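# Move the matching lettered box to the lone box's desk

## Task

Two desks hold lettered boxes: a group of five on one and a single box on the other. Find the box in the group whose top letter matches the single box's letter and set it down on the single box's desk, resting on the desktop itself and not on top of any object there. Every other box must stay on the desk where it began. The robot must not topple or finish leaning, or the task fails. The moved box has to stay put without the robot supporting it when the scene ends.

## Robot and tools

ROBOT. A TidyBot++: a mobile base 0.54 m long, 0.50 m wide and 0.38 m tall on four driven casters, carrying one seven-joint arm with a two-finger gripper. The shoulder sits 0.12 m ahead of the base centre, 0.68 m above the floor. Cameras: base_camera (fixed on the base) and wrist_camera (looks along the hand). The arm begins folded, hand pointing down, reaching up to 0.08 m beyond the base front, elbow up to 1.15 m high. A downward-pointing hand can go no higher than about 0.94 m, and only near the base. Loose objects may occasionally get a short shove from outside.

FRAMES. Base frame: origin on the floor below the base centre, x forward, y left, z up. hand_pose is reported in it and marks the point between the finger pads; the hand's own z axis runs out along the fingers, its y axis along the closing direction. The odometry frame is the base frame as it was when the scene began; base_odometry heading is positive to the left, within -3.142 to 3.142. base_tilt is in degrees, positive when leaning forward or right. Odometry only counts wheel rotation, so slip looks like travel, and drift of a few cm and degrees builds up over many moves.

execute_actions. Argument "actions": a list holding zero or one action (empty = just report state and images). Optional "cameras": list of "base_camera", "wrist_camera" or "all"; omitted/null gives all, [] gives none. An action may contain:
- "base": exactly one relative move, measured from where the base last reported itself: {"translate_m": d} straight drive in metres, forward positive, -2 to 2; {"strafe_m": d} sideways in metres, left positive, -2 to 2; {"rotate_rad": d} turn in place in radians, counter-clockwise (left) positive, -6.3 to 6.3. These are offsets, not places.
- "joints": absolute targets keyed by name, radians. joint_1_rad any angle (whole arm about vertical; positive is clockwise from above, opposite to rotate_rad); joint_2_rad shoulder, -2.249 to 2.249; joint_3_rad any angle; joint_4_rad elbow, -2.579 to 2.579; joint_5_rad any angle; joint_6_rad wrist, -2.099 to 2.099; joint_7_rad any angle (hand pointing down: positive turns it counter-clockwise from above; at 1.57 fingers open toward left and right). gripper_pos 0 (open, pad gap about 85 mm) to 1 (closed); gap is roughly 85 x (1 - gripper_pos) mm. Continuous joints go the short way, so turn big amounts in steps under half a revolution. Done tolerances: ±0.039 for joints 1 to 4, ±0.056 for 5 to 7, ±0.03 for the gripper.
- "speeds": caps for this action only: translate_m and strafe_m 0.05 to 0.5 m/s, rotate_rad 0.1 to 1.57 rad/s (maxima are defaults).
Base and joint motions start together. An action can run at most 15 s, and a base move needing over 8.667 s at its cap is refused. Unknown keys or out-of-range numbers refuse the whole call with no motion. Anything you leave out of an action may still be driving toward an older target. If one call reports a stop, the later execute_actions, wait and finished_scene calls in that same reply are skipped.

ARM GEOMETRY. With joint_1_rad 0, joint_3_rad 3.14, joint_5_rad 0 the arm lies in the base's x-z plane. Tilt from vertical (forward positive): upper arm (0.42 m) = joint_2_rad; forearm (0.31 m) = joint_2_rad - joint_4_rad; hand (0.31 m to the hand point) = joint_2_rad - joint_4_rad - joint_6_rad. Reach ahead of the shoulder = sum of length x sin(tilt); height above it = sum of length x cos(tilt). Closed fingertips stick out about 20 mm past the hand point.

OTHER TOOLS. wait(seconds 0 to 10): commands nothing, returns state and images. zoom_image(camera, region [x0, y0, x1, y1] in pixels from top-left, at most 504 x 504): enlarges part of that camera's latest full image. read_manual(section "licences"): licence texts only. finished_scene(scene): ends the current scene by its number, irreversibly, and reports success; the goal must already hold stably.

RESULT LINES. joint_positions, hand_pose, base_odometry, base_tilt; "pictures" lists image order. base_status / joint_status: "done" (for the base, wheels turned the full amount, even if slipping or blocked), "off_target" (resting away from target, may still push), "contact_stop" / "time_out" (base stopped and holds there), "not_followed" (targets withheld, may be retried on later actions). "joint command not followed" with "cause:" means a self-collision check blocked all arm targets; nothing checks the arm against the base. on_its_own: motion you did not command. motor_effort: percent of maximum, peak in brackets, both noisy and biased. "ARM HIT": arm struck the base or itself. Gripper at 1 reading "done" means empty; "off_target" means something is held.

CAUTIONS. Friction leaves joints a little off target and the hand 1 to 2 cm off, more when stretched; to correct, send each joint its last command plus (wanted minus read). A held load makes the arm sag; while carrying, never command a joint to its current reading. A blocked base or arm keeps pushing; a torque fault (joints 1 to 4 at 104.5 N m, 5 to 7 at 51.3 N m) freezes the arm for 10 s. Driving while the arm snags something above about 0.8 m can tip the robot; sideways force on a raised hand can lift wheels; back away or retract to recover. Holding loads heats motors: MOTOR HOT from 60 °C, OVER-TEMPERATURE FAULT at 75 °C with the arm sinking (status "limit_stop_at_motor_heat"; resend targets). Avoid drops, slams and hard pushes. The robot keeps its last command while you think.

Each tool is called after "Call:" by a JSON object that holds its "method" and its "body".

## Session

Call:
{"method": "execute_actions", "body": {"actions": [{"joints":{"joint_1_rad":0,"joint_2_rad":-0.4,"joint_3_rad":3.14,"joint_4_rad":-0.8,"joint_5_rad":0,"joint_6_rad":-1.6}}]}}

Call:
{"method": "execute_actions", "body": {"actions": [{"joints":{"joint_1_rad":2.1}}], "cameras": ["wrist_camera"]}}

Call:
{"method": "execute_actions", "body": {"actions": [{"joints":{"joint_1_rad":4.2}}], "cameras": ["wrist_camera"]}}

Scene clock: 2.90 s.
base_odometry: x=+0.000 y=+0.000 heading=+0.000 (m, m, rad; odometry frame)
base_tilt: forward=+0.3 right=-0.2 (deg)
base_status: not commanded
joint_positions: joint_1_rad=+0.013 joint_2_rad=-0.392 joint_3_rad=+3.120 joint_4_rad=-0.813 joint_5_rad=-0.036 joint_6_rad=-1.566 joint_7_rad=+1.534 gripper_pos=+0.000
joint_status: all done
motor_effort: joint_1_rad=+0(0) joint_2_rad=+1(8) joint_3_rad=+0(1) joint_4_rad=+11(19) joint_5_rad=-1(1) joint_6_rad=+8(8) joint_7_rad=+0(0) (%)
hand_pose: x=+0.3711 y=+0.0187 z=+1.2317 quat_wxyz=(-0.024, +0.838, -0.001, +0.545) (m; base frame)
pictures: base_camera, wrist_camera
Images, in order (width x height): base_camera 644x364, wrist_camera 644x476.

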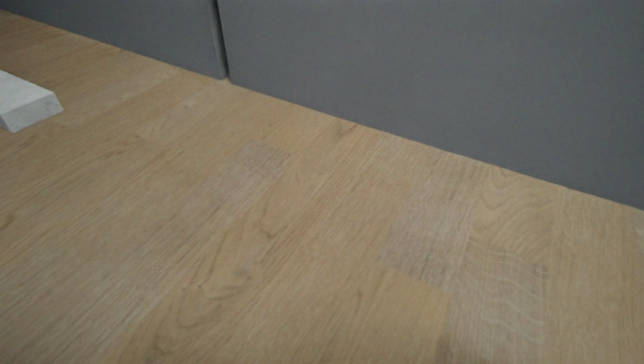

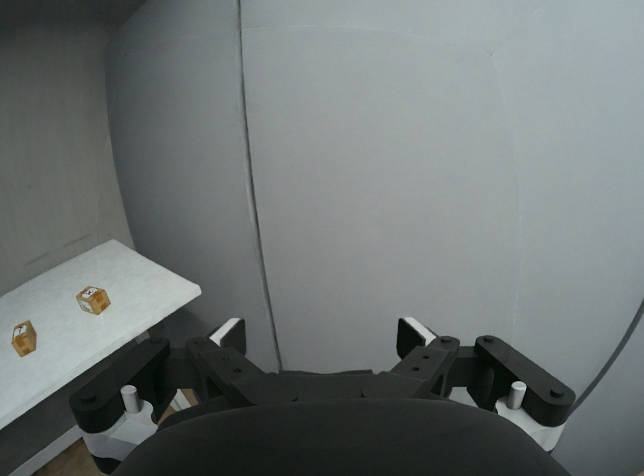

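Scene clock: 6.10 s.
base_odometry: x=+0.000 y=+0.000 heading=+0.000 (m, m, rad; odometry frame)
base_tilt: forward=+0.3 right=-0.2 (deg)
base_status: not commanded
joint_positions: joint_1_rad=+2.089 joint_2_rad=-0.392 joint_3_rad=+3.121 joint_4_rad=-0.813 joint_5_rad=-0.036 joint_6_rad=-1.566 joint_7_rad=+1.534 gripper_pos=+0.000
joint_status: all done
motor_effort: joint_1_rad=+0(0) joint_2_rad=+2(2) joint_3_rad=+1(1) joint_4_rad=+11(11) joint_5_rad=+0(1) joint_6_rad=+8(8) joint_7_rad=+0(0) (%)
hand_pose: x=+0.0130 y=-0.2295 z=+1.2317 quat_wxyz=(+0.458, +0.425, -0.722, +0.297) (m; base frame)
pictures: wrist_camera
Images, in order (width x height): wrist_camera 644x476.

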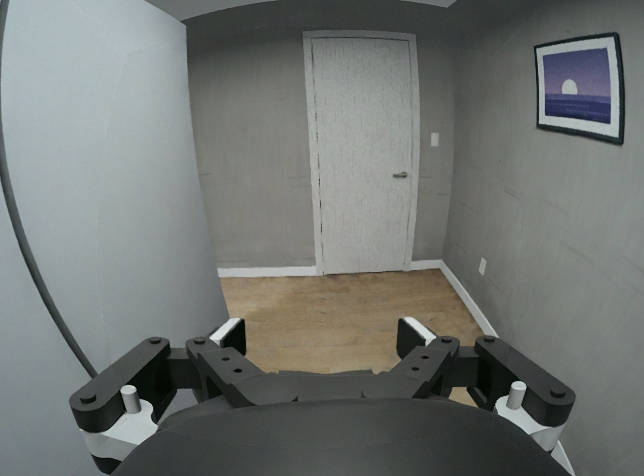

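Scene clock: 9.30 s.
base_odometry: x=+0.000 y=+0.000 heading=+0.000 (m, m, rad; odometry frame)
base_tilt: forward=+0.3 right=-0.2 (deg)
base_status: not commanded
joint_positions: joint_1_rad=+4.189 joint_2_rad=-0.392 joint_3_rad=+3.121 joint_4_rad=-0.813 joint_5_rad=-0.036 joint_6_rad=-1.566 joint_7_rad=+1.534 gripper_pos=+0.000
joint_status: all done
motor_effort: joint_1_rad=+0(0) joint_2_rad=+2(3) joint_3_rad=-1(1) joint_4_rad=+11(11) joint_5_rad=-1(0) joint_6_rad=+8(8) joint_7_rad=+0(0) (%)
hand_pose: x=-0.0256 y=+0.2074 z=+1.2317 quat_wxyz=(+0.486, -0.415, -0.728, -0.249) (m; base frame)
pictures: wrist_camera
Images, in order (width x height): wrist_camera 644x476.

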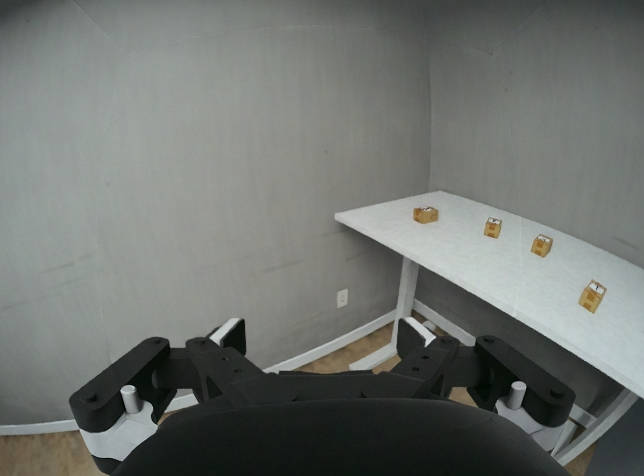

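Call:
{"method": "execute_actions", "body": {"actions": [{"base":{"rotate_rad":1.1},"joints":{"joint_1_rad":6.0,"joint_2_rad":0.3,"joint_4_rad":-0.5,"joint_6_rad":-1.8}}]}}

Call:
{"method": "zoom_image", "body": {"camera": "wrist_camera", "region": [40, 50, 540, 320]}}

Scene clock: 14.07 s.
base_odometry: x=+0.000 y=+0.000 heading=+1.099 (m, m, rad; odometry frame)
base_tilt: forward=+0.3 right=-0.2 (deg)
base_status: done
joint_positions: joint_1_rad=+5.994 joint_2_rad=+0.291 joint_3_rad=+3.125 joint_4_rad=-0.518 joint_5_rad=-0.036 joint_6_rad=-1.765 joint_7_rad=+1.534 gripper_pos=+0.000
joint_status: all done
motor_effort: joint_1_rad=+0(1) joint_2_rad=-27(28) joint_3_rad=+0(1) joint_4_rad=+14(16) joint_5_rad=-1(1) joint_6_rad=+4(8) joint_7_rad=+0(0) (%)
hand_pose: x=+0.6069 y=+0.1652 z=+1.0396 quat_wxyz=(+0.066, -0.950, -0.136, -0.273) (m; base frame)
pictures: base_camera, wrist_camera
Images, in order (width x height): base_camera 644x364, wrist_camera 644x476.

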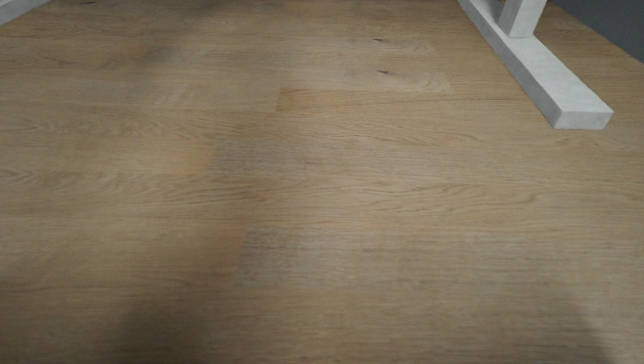

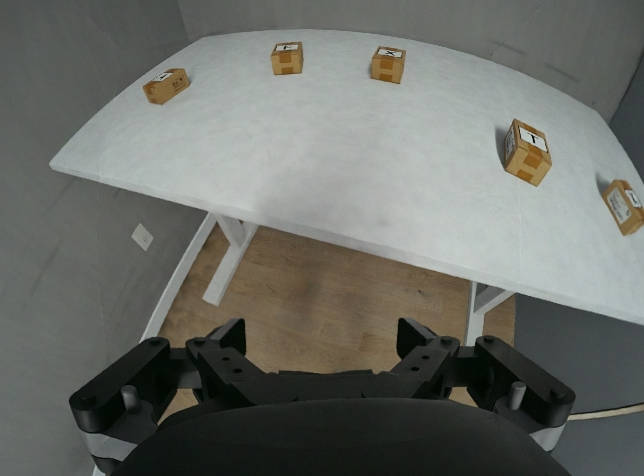

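Region (40, 50, 540, 320) of wrist_camera's 644x476 image, scaled by 1.008; it fills the top 272 rows of this view, and the rest is white.

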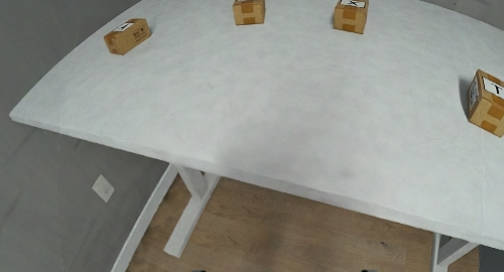

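Call:
{"method": "execute_actions", "body": {"actions": [{"base":{"translate_m":-1.5},"joints":{"joint_1_rad":7.85,"joint_2_rad":-0.4,"joint_4_rad":-0.8,"joint_6_rad":-2.0}}]}}

Scene clock: 20.13 s.
base_odometry: x=-0.680 y=-1.337 heading=+1.100 (m, m, rad; odometry frame)
base_tilt: forward=+0.3 right=-0.2 (deg)
base_status: done
joint_positions: joint_1_rad=+7.839 joint_2_rad=-0.391 joint_3_rad=+3.129 joint_4_rad=-0.782 joint_5_rad=-0.036 joint_6_rad=-1.966 joint_7_rad=+1.534 gripper_pos=+0.000
joint_status: all done
motor_effort: joint_1_rad=+1(2) joint_2_rad=+4(31) joint_3_rad=+1(2) joint_4_rad=+9(15) joint_5_rad=+0(1) joint_6_rad=+6(7) joint_7_rad=+1(0) (%)
hand_pose: x=+0.1378 y=-0.1786 z=+1.1410 quat_wxyz=(-0.254, -0.660, +0.647, -0.286) (m; base frame)
pictures: base_camera, wrist_camera
Images, in order (width x height): base_camera 644x364, wrist_camera 644x476.

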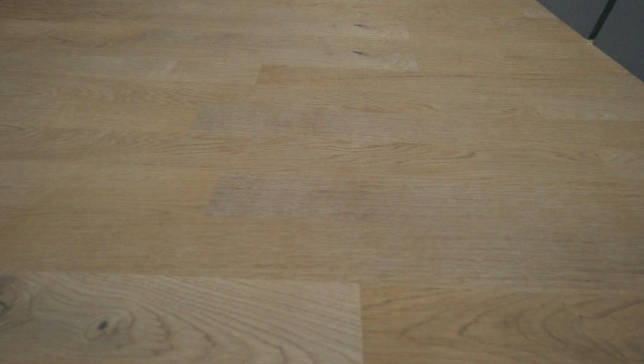

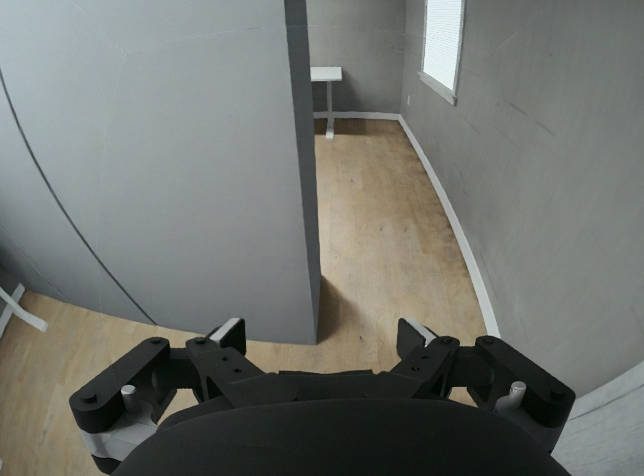

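End at x≈0.16; back 0.3.

Call:
{"method": "execute_actions", "body": {"actions": [{"base":{"translate_m":-0.3}}], "cameras": []}}

Call:
{"method": "execute_actions", "body": {"actions": [{"base":{"strafe_m":-1.7},"joints":{"joint_1_rad":7.0,"joint_6_rad":-1.7}}]}}

Scene clock: 23.43 s.
base_odometry: x=-0.816 y=-1.605 heading=+1.101 (m, m, rad; odometry frame)
base_tilt: forward=+0.3 right=-0.2 (deg)
base_status: done
joint_positions: joint_1_rad=+7.839 joint_2_rad=-0.391 joint_3_rad=+3.131 joint_4_rad=-0.782 joint_5_rad=-0.036 joint_6_rad=-1.966 joint_7_rad=+1.534 gripper_pos=+0.000
joint_status: not commanded
motor_effort: joint_1_rad=+0(0) joint_2_rad=+4(4) joint_3_rad=+0(1) joint_4_rad=+10(10) joint_5_rad=+0(1) joint_6_rad=+6(6) joint_7_rad=+0(0) (%)
hand_pose: x=+0.1368 y=-0.1786 z=+1.1410 quat_wxyz=(-0.254, -0.659, +0.648, -0.286) (m; base frame)
pictures: none
No camera images: the call's "cameras" was empty. Leave "cameras" out to get every camera's image.

Scene clock: 28.20 s.
base_odometry: x=+0.700 y=-2.376 heading=+1.101 (m, m, rad; odometry frame)
base_tilt: forward=+0.3 right=-0.2 (deg)
base_status: done
joint_positions: joint_1_rad=+7.011 joint_2_rad=-0.400 joint_3_rad=+3.131 joint_4_rad=-0.786 joint_5_rad=-0.036 joint_6_rad=-1.733 joint_7_rad=+1.534 gripper_pos=+0.000
joint_status: all done
motor_effort: joint_1_rad=+0(0) joint_2_rad=+3(8) joint_3_rad=+0(0) joint_4_rad=+10(11) joint_5_rad=+0(2) joint_6_rad=+7(7) joint_7_rad=+0(0) (%)
hand_pose: x=+0.2941 y=-0.1340 z=+1.1984 quat_wxyz=(-0.152, -0.815, +0.310, -0.465) (m; base frame)
pictures: base_camera, wrist_camera
Images, in order (width x height): base_camera 644x364, wrist_camera 644x476.

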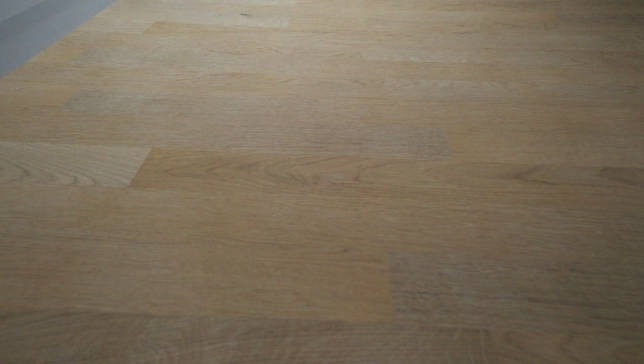

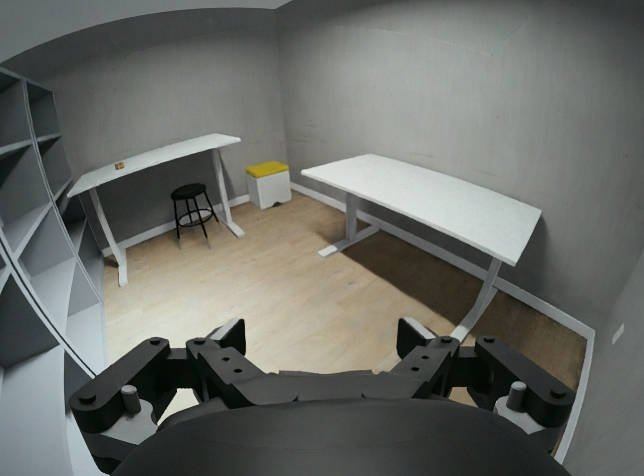

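Call:
{"method": "execute_actions", "body": {"actions": [{"base":{"translate_m":1.9},"joints":{"joint_1_rad":6.0,"joint_2_rad":0.2,"joint_4_rad":-0.3,"joint_6_rad":-1.7}}]}}

Scene clock: 34.33 s.
base_odometry: x=+1.561 y=-0.682 heading=+1.100 (m, m, rad; odometry frame)
base_tilt: forward=+0.3 right=-0.2 (deg)
base_status: done
joint_positions: joint_1_rad=+6.008 joint_2_rad=+0.203 joint_3_rad=+3.131 joint_4_rad=-0.316 joint_5_rad=-0.035 joint_6_rad=-1.731 joint_7_rad=+1.534 gripper_pos=+0.000
joint_status: all done
motor_effort: joint_1_rad=+0(1) joint_2_rad=-21(25) joint_3_rad=+0(2) joint_4_rad=+12(13) joint_5_rad=-1(1) joint_6_rad=+7(8) joint_7_rad=+0(0) (%)
hand_pose: x=+0.5790 y=+0.1466 z=+1.1713 quat_wxyz=(+0.084, -0.894, -0.121, -0.423) (m; base frame)
pictures: base_camera, wrist_camera
Images, in order (width x height): base_camera 644x364, wrist_camera 644x476.

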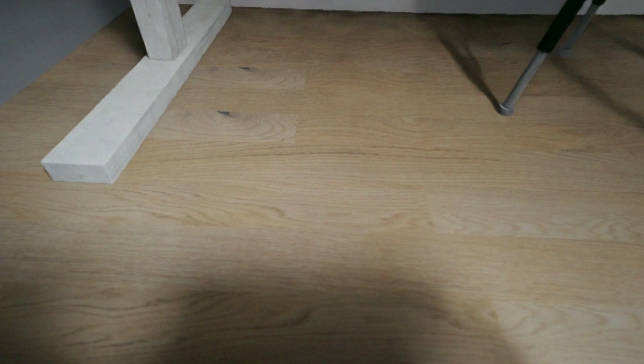

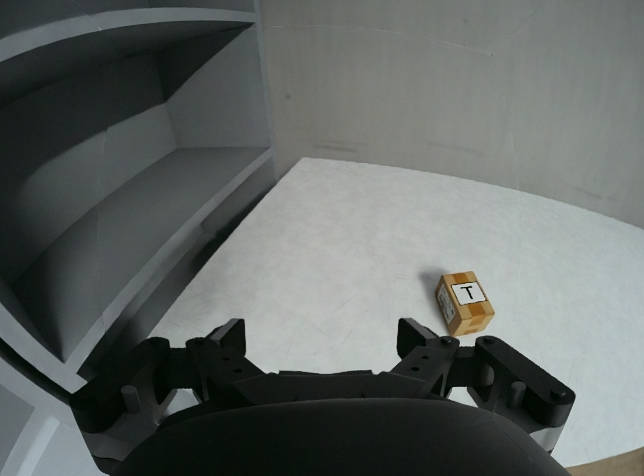

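Call:
{"method": "execute_actions", "body": {"actions": [{"base":{"translate_m":-1.9},"joints":{"joint_1_rad":6.283,"joint_2_rad":-0.4,"joint_4_rad":-0.8,"joint_6_rad":-2.0,"joint_7_rad":1.6}}], "cameras": []}}

Call:
{"method": "execute_actions", "body": {"actions": [{"base":{"strafe_m":1.65}}], "cameras": []}}

Call:
{"method": "execute_actions", "body": {"actions": [{"base":{"translate_m":1.9},"joints":{"joint_2_rad":0.2,"joint_4_rad":-0.3,"joint_6_rad":-1.7}}]}}

Scene clock: 43.50 s.
base_odometry: x=+0.700 y=-2.376 heading=+1.101 (m, m, rad; odometry frame)
base_tilt: forward=+0.2 right=-0.2 (deg)
base_status: done
joint_positions: joint_1_rad=+6.271 joint_2_rad=-0.405 joint_3_rad=+3.132 joint_4_rad=-0.784 joint_5_rad=-0.035 joint_6_rad=-1.969 joint_7_rad=+1.575 gripper_pos=+0.000
joint_status: all done
motor_effort: joint_1_rad=+0(3) joint_2_rad=+4(28) joint_3_rad=+1(1) joint_4_rad=+10(13) joint_5_rad=-1(0) joint_6_rad=+6(6) joint_7_rad=+0(0) (%)
hand_pose: x=+0.2908 y=+0.0168 z=+1.1422 quat_wxyz=(+0.014, -0.922, -0.025, -0.386) (m; base frame)
pictures: none
No camera images: the call's "cameras" was empty. Leave "cameras" out to get every camera's image.

Scene clock: 48.17 s.
base_odometry: x=-0.771 y=-1.629 heading=+1.101 (m, m, rad; odometry frame)
base_tilt: forward=+0.3 right=-0.2 (deg)
base_status: done
joint_positions: joint_1_rad=+6.272 joint_2_rad=-0.405 joint_3_rad=+3.132 joint_4_rad=-0.784 joint_5_rad=-0.034 joint_6_rad=-1.969 joint_7_rad=+1.575 gripper_pos=+0.000
joint_status: not commanded
motor_effort: joint_1_rad=+0(0) joint_2_rad=+4(5) joint_3_rad=+0(1) joint_4_rad=+10(10) joint_5_rad=-1(1) joint_6_rad=+6(6) joint_7_rad=+0(0) (%)
hand_pose: x=+0.2909 y=+0.0165 z=+1.1421 quat_wxyz=(+0.013, -0.922, -0.024, -0.386) (m; base frame)
pictures: none
No camera images: the call's "cameras" was empty. Leave "cameras" out to get every camera's image.

Scene clock: 53.47 s.
base_odometry: x=+0.089 y=+0.065 heading=+1.101 (m, m, rad; odometry frame)
base_tilt: forward=+0.3 right=-0.2 (deg)
base_status: done
joint_positions: joint_1_rad=+6.272 joint_2_rad=+0.206 joint_3_rad=+3.132 joint_4_rad=-0.316 joint_5_rad=-0.034 joint_6_rad=-1.731 joint_7_rad=+1.575 gripper_pos=+0.000
joint_status: all done
motor_effort: joint_1_rad=+0(0) joint_2_rad=-21(26) joint_3_rad=-1(0) joint_4_rad=+12(13) joint_5_rad=-1(0) joint_6_rad=+7(8) joint_7_rad=+1(0) (%)
hand_pose: x=+0.6028 y=+0.0211 z=+1.1701 quat_wxyz=(+0.019, -0.903, -0.021, -0.430) (m; base frame)
pictures: base_camera, wrist_camera
Images, in order (width x height): base_camera 644x364, wrist_camera 644x476.

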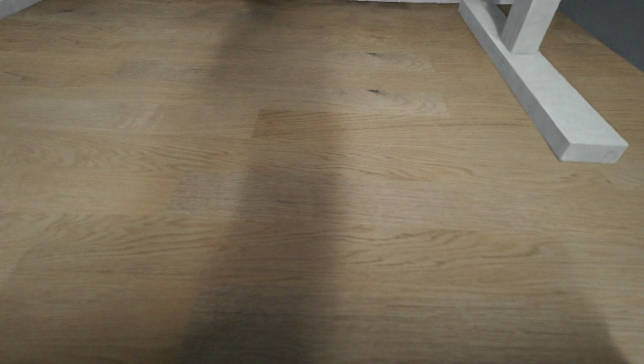

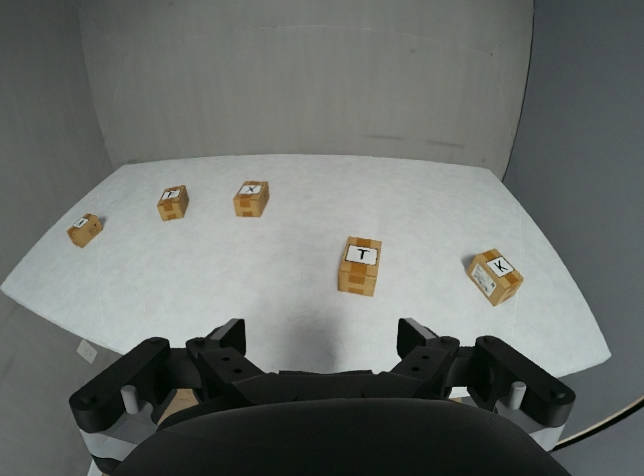

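Call:
{"method": "execute_actions", "body": {"actions": [{"base":{"strafe_m":0.055},"joints":{"joint_1_rad":6.49,"joint_2_rad":-0.06,"joint_4_rad":-1.03,"joint_6_rad":-1.31}}], "cameras": []}}

Call:
{"method": "execute_actions", "body": {"actions": [{"base":{"translate_m":0.23}}], "cameras": ["wrist_camera"]}}

Scene clock: 59.07 s.
base_odometry: x=+0.040 y=+0.090 heading=+1.101 (m, m, rad; odometry frame)
base_tilt: forward=+0.3 right=-0.2 (deg)
base_status: done
joint_positions: joint_1_rad=+6.478 joint_2_rad=-0.046 joint_3_rad=+3.132 joint_4_rad=-1.015 joint_5_rad=-0.034 joint_6_rad=-1.344 joint_7_rad=+1.575 gripper_pos=+0.000
joint_status: all done
motor_effort: joint_1_rad=+0(3) joint_2_rad=-17(22) joint_3_rad=+0(2) joint_4_rad=+18(17) joint_5_rad=-1(1) joint_6_rad=+6(6) joint_7_rad=+0(0) (%)
hand_pose: x=+0.5821 y=-0.0745 z=+1.0696 quat_wxyz=(-0.022, -0.912, +0.079, -0.402) (m; base frame)
pictures: none
No camera images: the call's "cameras" was empty. Leave "cameras" out to get every camera's image.

Scene clock: 60.90 s.
base_odometry: x=+0.144 y=+0.296 heading=+1.101 (m, m, rad; odometry frame)
base_tilt: forward=+0.3 right=-0.2 (deg)
base_status: done
joint_positions: joint_1_rad=+6.479 joint_2_rad=-0.053 joint_3_rad=+3.132 joint_4_rad=-1.017 joint_5_rad=-0.034 joint_6_rad=-1.341 joint_7_rad=+1.575 gripper_pos=+0.000
joint_status: not commanded
motor_effort: joint_1_rad=+0(1) joint_2_rad=-18(21) joint_3_rad=+0(1) joint_4_rad=+17(17) joint_5_rad=-2(2) joint_6_rad=+6(7) joint_7_rad=+0(0) (%)
hand_pose: x=+0.5799 y=-0.0748 z=+1.0725 quat_wxyz=(-0.022, -0.910, +0.080, -0.406) (m; base frame)
pictures: wrist_camera
Images, in order (width x height): wrist_camera 644x476.

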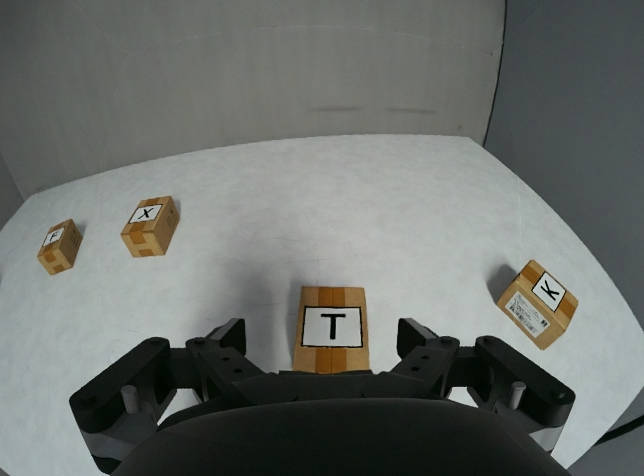

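Call:
{"method": "execute_actions", "body": {"actions": [{"joints":{"joint_1_rad":6.508,"joint_2_rad":-0.065,"joint_4_rad":-1.316,"joint_6_rad":-1.025}}], "cameras": ["wrist_camera"]}}

Call:
{"method": "execute_actions", "body": {"actions": [{"joints":{"gripper_pos":1}}], "cameras": ["wrist_camera"]}}

Call:
{"method": "execute_actions", "body": {"actions": [{"joints":{"joint_2_rad":-0.3}}], "cameras": ["wrist_camera"]}}

Scene clock: 73.47 s.
base_odometry: x=+0.144 y=+0.296 heading=+1.101 (m, m, rad; odometry frame)
base_tilt: forward=+0.3 right=-0.2 (deg)
base_status: not commanded
joint_positions: joint_1_rad=+6.495 joint_2_rad=-0.055 joint_3_rad=+3.132 joint_4_rad=-1.304 joint_5_rad=-0.034 joint_6_rad=-1.058 joint_7_rad=+1.575 gripper_pos=+0.000
joint_status: all done
motor_effort: joint_1_rad=-1(0) joint_2_rad=-19(21) joint_3_rad=-1(0) joint_4_rad=+19(19) joint_5_rad=-1(0) joint_6_rad=+7(7) joint_7_rad=+1(0) (%)
hand_pose: x=+0.6164 y=-0.0908 z=+0.9928 quat_wxyz=(-0.025, -0.909, +0.092, -0.405) (m; base frame)
pictures: wrist_camera
Images, in order (width x height): wrist_camera 644x476.

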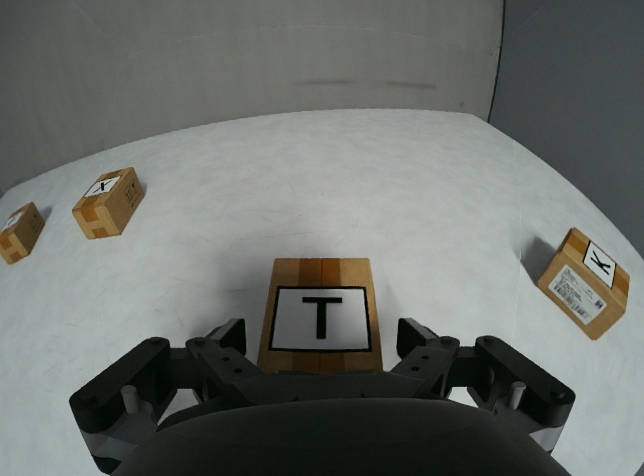

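Scene clock: 74.57 s.
base_odometry: x=+0.144 y=+0.296 heading=+1.101 (m, m, rad; odometry frame)
base_tilt: forward=+0.3 right=-0.2 (deg)
base_status: not commanded
joint_positions: joint_1_rad=+6.495 joint_2_rad=-0.057 joint_3_rad=+3.132 joint_4_rad=-1.305 joint_5_rad=-0.034 joint_6_rad=-1.056 joint_7_rad=+1.575 gripper_pos=+0.353
joint_status: gripper_pos off_target (ended at +0.353, target +1.000)
motor_effort: joint_1_rad=+0(0) joint_2_rad=-19(19) joint_3_rad=-1(1) joint_4_rad=+18(20) joint_5_rad=-1(1) joint_6_rad=+6(7) joint_7_rad=+0(0) (%)
hand_pose: x=+0.6161 y=-0.0908 z=+0.9935 quat_wxyz=(-0.025, -0.909, +0.091, -0.406) (m; base frame)
pictures: wrist_camera
Images, in order (width x height): wrist_camera 644x476.

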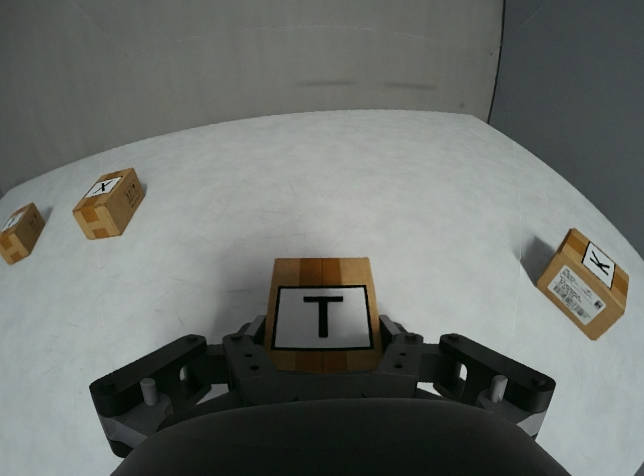

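Scene clock: 76.10 s.
base_odometry: x=+0.144 y=+0.296 heading=+1.101 (m, m, rad; odometry frame)
base_tilt: forward=+0.3 right=-0.2 (deg)
base_status: not commanded
joint_positions: joint_1_rad=+6.495 joint_2_rad=-0.302 joint_3_rad=+3.132 joint_4_rad=-1.313 joint_5_rad=-0.034 joint_6_rad=-1.056 joint_7_rad=+1.575 gripper_pos=+0.353
joint_status: all done
motor_effort: joint_1_rad=+0(0) joint_2_rad=-9(22) joint_3_rad=+0(0) joint_4_rad=+19(21) joint_5_rad=-1(0) joint_6_rad=+9(9) joint_7_rad=+0(1) (%)
hand_pose: x=+0.5279 y=-0.0719 z=+1.1022 quat_wxyz=(-0.037, -0.855, +0.084, -0.511) (m; base frame)
pictures: wrist_camera
Images, in order (width x height): wrist_camera 644x476.

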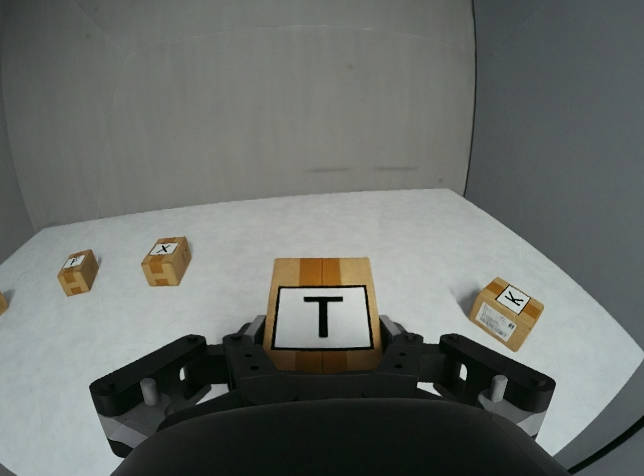

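Call:
{"method": "execute_actions", "body": {"actions": [{"base":{"translate_m":-2.0},"joints":{"joint_1_rad":6.283,"joint_2_rad":-0.5,"joint_4_rad":-0.8,"joint_6_rad":-2.0}}], "cameras": []}}

Call:
{"method": "execute_actions", "body": {"actions": [{"base":{"translate_m":-0.13}}], "cameras": ["wrist_camera"]}}

Call:
{"method": "execute_actions", "body": {"actions": [{"base":{"strafe_m":-1.73}}], "cameras": []}}

Call:
{"method": "execute_actions", "body": {"actions": [{"base":{"translate_m":2.0},"joints":{"joint_1_rad":5.9,"joint_2_rad":0.2,"joint_4_rad":-0.3,"joint_6_rad":-1.75}}]}}

Call:
{"method": "execute_actions", "body": {"actions": [{"base":{"translate_m":0.1},"joints":{"joint_2_rad":-0.06,"joint_4_rad":-1.03,"joint_6_rad":-1.31}}]}}

Scene clock: 85.53 s.
base_odometry: x=-0.762 y=-1.488 heading=+1.101 (m, m, rad; odometry frame)
base_tilt: forward=+0.3 right=-0.2 (deg)
base_status: done
joint_positions: joint_1_rad=+6.295 joint_2_rad=-0.503 joint_3_rad=+3.132 joint_4_rad=-0.815 joint_5_rad=-0.032 joint_6_rad=-1.977 joint_7_rad=+1.575 gripper_pos=+0.353
joint_status: all done
motor_effort: joint_1_rad=+0(1) joint_2_rad=+8(14) joint_3_rad=+0(2) joint_4_rad=+9(20) joint_5_rad=-1(4) joint_6_rad=+7(9) joint_7_rad=+0(0) (%)
hand_pose: x=+0.2471 y=+0.0122 z=+1.1448 quat_wxyz=(+0.007, -0.910, -0.013, -0.413) (m; base frame)
pictures: none
No camera images: the call's "cameras" was empty. Leave "cameras" out to get every camera's image.

Scene clock: 87.03 s.
base_odometry: x=-0.821 y=-1.604 heading=+1.101 (m, m, rad; odometry frame)
base_tilt: forward=+0.3 right=-0.2 (deg)
base_status: done
joint_positions: joint_1_rad=+6.295 joint_2_rad=-0.505 joint_3_rad=+3.132 joint_4_rad=-0.814 joint_5_rad=-0.032 joint_6_rad=-1.977 joint_7_rad=+1.575 gripper_pos=+0.353
joint_status: not commanded
motor_effort: joint_1_rad=+0(1) joint_2_rad=+9(13) joint_3_rad=-1(1) joint_4_rad=+9(10) joint_5_rad=-1(1) joint_6_rad=+7(8) joint_7_rad=+0(1) (%)
hand_pose: x=+0.2457 y=+0.0122 z=+1.1456 quat_wxyz=(+0.007, -0.910, -0.013, -0.415) (m; base frame)
pictures: wrist_camera
Images, in order (width x height): wrist_camera 644x476.

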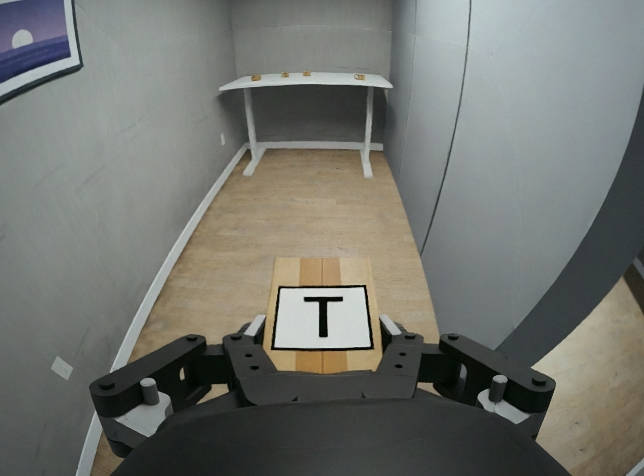

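Scene clock: 91.87 s.
base_odometry: x=+0.721 y=-2.388 heading=+1.101 (m, m, rad; odometry frame)
base_tilt: forward=+0.3 right=-0.2 (deg)
base_status: done
joint_positions: joint_1_rad=+6.292 joint_2_rad=-0.505 joint_3_rad=+3.132 joint_4_rad=-0.814 joint_5_rad=-0.032 joint_6_rad=-1.977 joint_7_rad=+1.575 gripper_pos=+0.353
joint_status: not commanded
motor_effort: joint_1_rad=+0(1) joint_2_rad=+8(9) joint_3_rad=+0(2) joint_4_rad=+9(9) joint_5_rad=+0(1) joint_6_rad=+7(7) joint_7_rad=+0(0) (%)
hand_pose: x=+0.2458 y=+0.0125 z=+1.1456 quat_wxyz=(+0.008, -0.910, -0.015, -0.415) (m; base frame)
pictures: none
No camera images: the call's "cameras" was empty. Leave "cameras" out to get every camera's image.

Scene clock: 97.23 s.
base_odometry: x=+1.627 y=-0.604 heading=+1.101 (m, m, rad; odometry frame)
base_tilt: forward=+0.3 right=-0.2 (deg)
base_status: done
joint_positions: joint_1_rad=+5.910 joint_2_rad=+0.211 joint_3_rad=+3.132 joint_4_rad=-0.320 joint_5_rad=-0.032 joint_6_rad=-1.786 joint_7_rad=+1.575 gripper_pos=+0.353
joint_status: all done
motor_effort: joint_1_rad=+0(1) joint_2_rad=-22(26) joint_3_rad=+0(0) joint_4_rad=+13(14) joint_5_rad=-1(1) joint_6_rad=+7(8) joint_7_rad=+0(0) (%)
hand_pose: x=+0.5564 y=+0.1869 z=+1.1535 quat_wxyz=(+0.089, -0.897, -0.185, -0.391) (m; base frame)
pictures: base_camera, wrist_camera
Images, in order (width x height): base_camera 644x364, wrist_camera 644x476.

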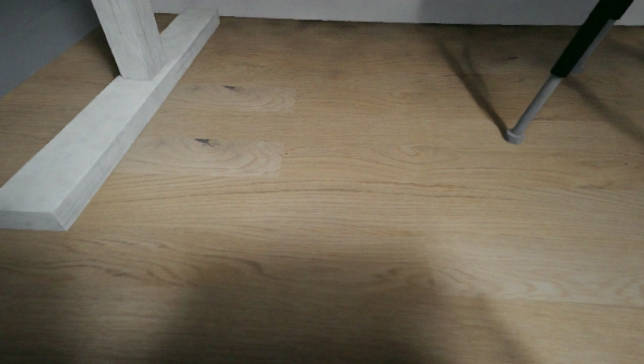

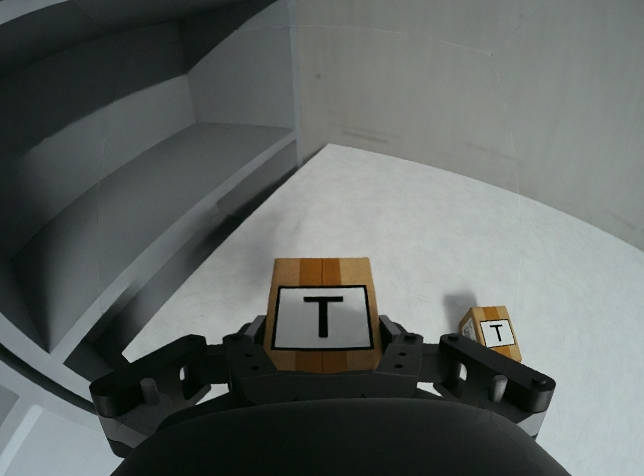

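Scene clock: 99.23 s.
base_odometry: x=+1.672 y=-0.515 heading=+1.101 (m, m, rad; odometry frame)
base_tilt: forward=+0.3 right=-0.2 (deg)
base_status: done
joint_positions: joint_1_rad=+5.909 joint_2_rad=-0.045 joint_3_rad=+3.132 joint_4_rad=-1.020 joint_5_rad=-0.032 joint_6_rad=-1.349 joint_7_rad=+1.575 gripper_pos=+0.353
joint_status: all done
motor_effort: joint_1_rad=+0(1) joint_2_rad=-18(27) joint_3_rad=-1(1) joint_4_rad=+18(19) joint_5_rad=-2(1) joint_6_rad=+7(8) joint_7_rad=-1(0) (%)
hand_pose: x=+0.5489 y=+0.1856 z=+1.0660 quat_wxyz=(+0.090, -0.900, -0.180, -0.388) (m; base frame)
pictures: base_camera, wrist_camera
Images, in order (width x height): base_camera 644x364, wrist_camera 644x476.

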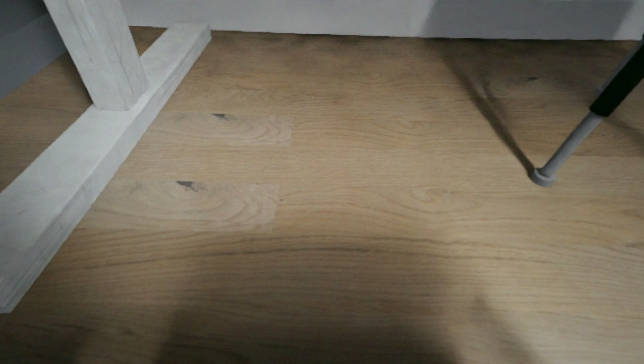

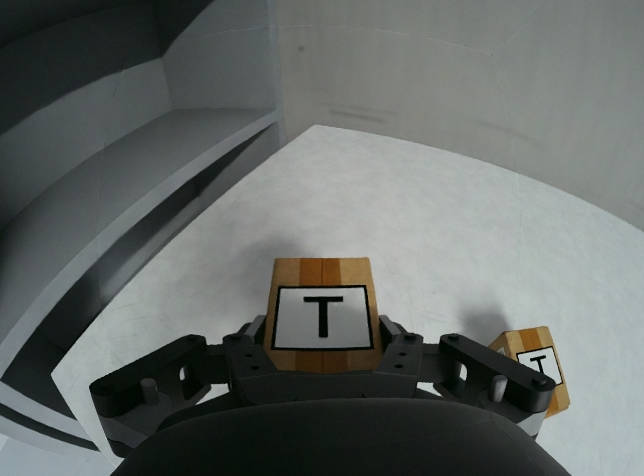

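Call:
{"method": "execute_actions", "body": {"actions": [{"joints":{"joint_2_rad":-0.07,"joint_4_rad":-1.22,"joint_6_rad":-1.12}}], "cameras": []}}

Call:
{"method": "execute_actions", "body": {"actions": [{"joints":{"joint_4_rad":-1.316,"joint_6_rad":-1.02}}], "cameras": ["wrist_camera"]}}

Scene clock: 102.30 s.
base_odometry: x=+1.672 y=-0.515 heading=+1.101 (m, m, rad; odometry frame)
base_tilt: forward=+0.3 right=-0.3 (deg)
base_status: not commanded
joint_positions: joint_1_rad=+5.909 joint_2_rad=-0.053 joint_3_rad=+3.132 joint_4_rad=-1.214 joint_5_rad=-0.032 joint_6_rad=-1.158 joint_7_rad=+1.575 gripper_pos=+0.353
joint_status: all done
motor_effort: joint_1_rad=+0(0) joint_2_rad=-19(21) joint_3_rad=-1(1) joint_4_rad=+19(20) joint_5_rad=-1(1) joint_6_rad=+7(7) joint_7_rad=+0(0) (%)
hand_pose: x=+0.5731 y=+0.1947 z=+1.0156 quat_wxyz=(+0.091, -0.899, -0.177, -0.390) (m; base frame)
pictures: none
No camera images: the call's "cameras" was empty. Leave "cameras" out to get every camera's image.

Scene clock: 103.20 s.
base_odometry: x=+1.672 y=-0.515 heading=+1.101 (m, m, rad; odometry frame)
base_tilt: forward=+0.3 right=-0.2 (deg)
base_status: not commanded
joint_positions: joint_1_rad=+5.909 joint_2_rad=-0.057 joint_3_rad=+3.132 joint_4_rad=-1.305 joint_5_rad=-0.032 joint_6_rad=-1.054 joint_7_rad=+1.576 gripper_pos=+0.353
joint_status: all done
motor_effort: joint_1_rad=-1(0) joint_2_rad=-20(22) joint_3_rad=-1(1) joint_4_rad=+20(21) joint_5_rad=+0(1) joint_6_rad=+7(8) joint_7_rad=+0(0) (%)
hand_pose: x=+0.5840 y=+0.1986 z=+0.9937 quat_wxyz=(+0.092, -0.896, -0.175, -0.397) (m; base frame)
pictures: wrist_camera
Images, in order (width x height): wrist_camera 644x476.

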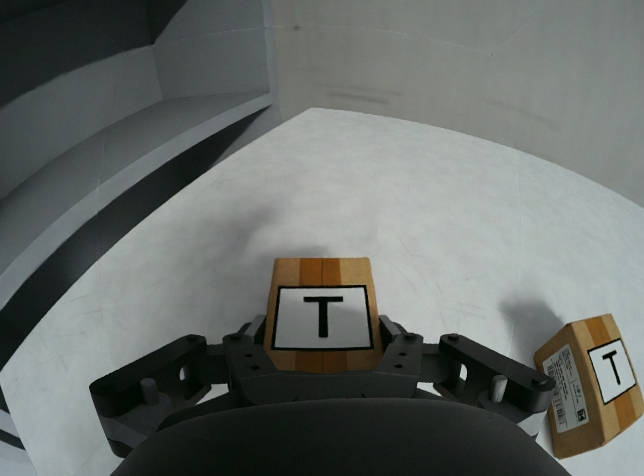

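Touching (joints pushed back slightly).

Call:
{"method": "execute_actions", "body": {"actions": [{"joints":{"gripper_pos":0}}], "cameras": ["wrist_camera"]}}

Call:
{"method": "execute_actions", "body": {"actions": [{"joints":{"joint_2_rad":-0.3}}], "cameras": ["wrist_camera"]}}

Call:
{"method": "finished_scene", "body": {"scene": 2}}

Scene clock: 106.63 s.
base_odometry: x=+1.672 y=-0.515 heading=+1.101 (m, m, rad; odometry frame)
base_tilt: forward=+0.3 right=-0.2 (deg)
base_status: not commanded
joint_positions: joint_1_rad=+5.909 joint_2_rad=-0.058 joint_3_rad=+3.132 joint_4_rad=-1.305 joint_5_rad=-0.032 joint_6_rad=-1.054 joint_7_rad=+1.576 gripper_pos=+0.000
joint_status: all done
motor_effort: joint_1_rad=+0(0) joint_2_rad=-18(20) joint_3_rad=-1(1) joint_4_rad=+19(20) joint_5_rad=-2(1) joint_6_rad=+6(7) joint_7_rad=+0(0) (%)
hand_pose: x=+0.5837 y=+0.1985 z=+0.9942 quat_wxyz=(+0.092, -0.896, -0.175, -0.398) (m; base frame)
pictures: wrist_camera
Images, in order (width x height): wrist_camera 644x476.

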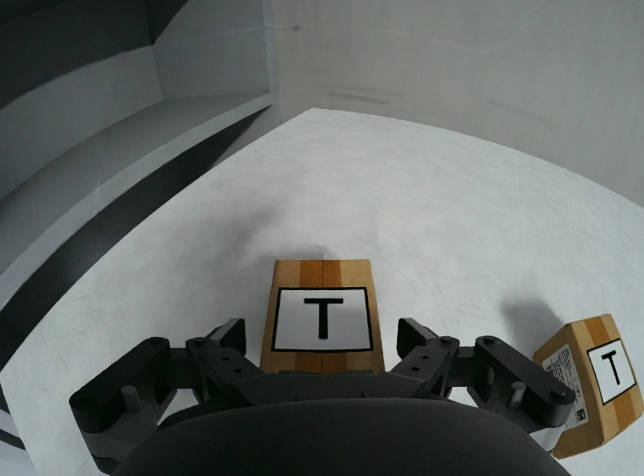

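Scene clock: 108.13 s.
base_odometry: x=+1.672 y=-0.515 heading=+1.101 (m, m, rad; odometry frame)
base_tilt: forward=+0.3 right=-0.2 (deg)
base_status: not commanded
joint_positions: joint_1_rad=+5.909 joint_2_rad=-0.306 joint_3_rad=+3.132 joint_4_rad=-1.306 joint_5_rad=-0.032 joint_6_rad=-1.054 joint_7_rad=+1.576 gripper_pos=+0.000
joint_status: all done
motor_effort: joint_1_rad=+0(0) joint_2_rad=-8(21) joint_3_rad=+0(0) joint_4_rad=+18(20) joint_5_rad=-1(0) joint_6_rad=+8(8) joint_7_rad=+1(0) (%)
hand_pose: x=+0.4981 y=+0.1649 z=+1.1086 quat_wxyz=(+0.112, -0.839, -0.166, -0.506) (m; base frame)
pictures: wrist_camera
Images, in order (width x height): wrist_camera 644x476.

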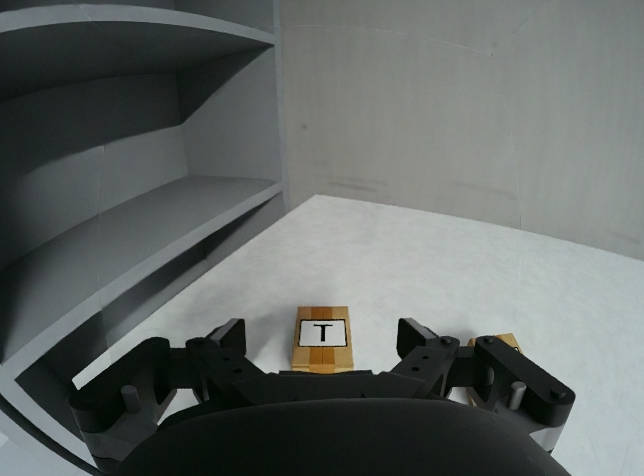

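The scene is finished: the task was done.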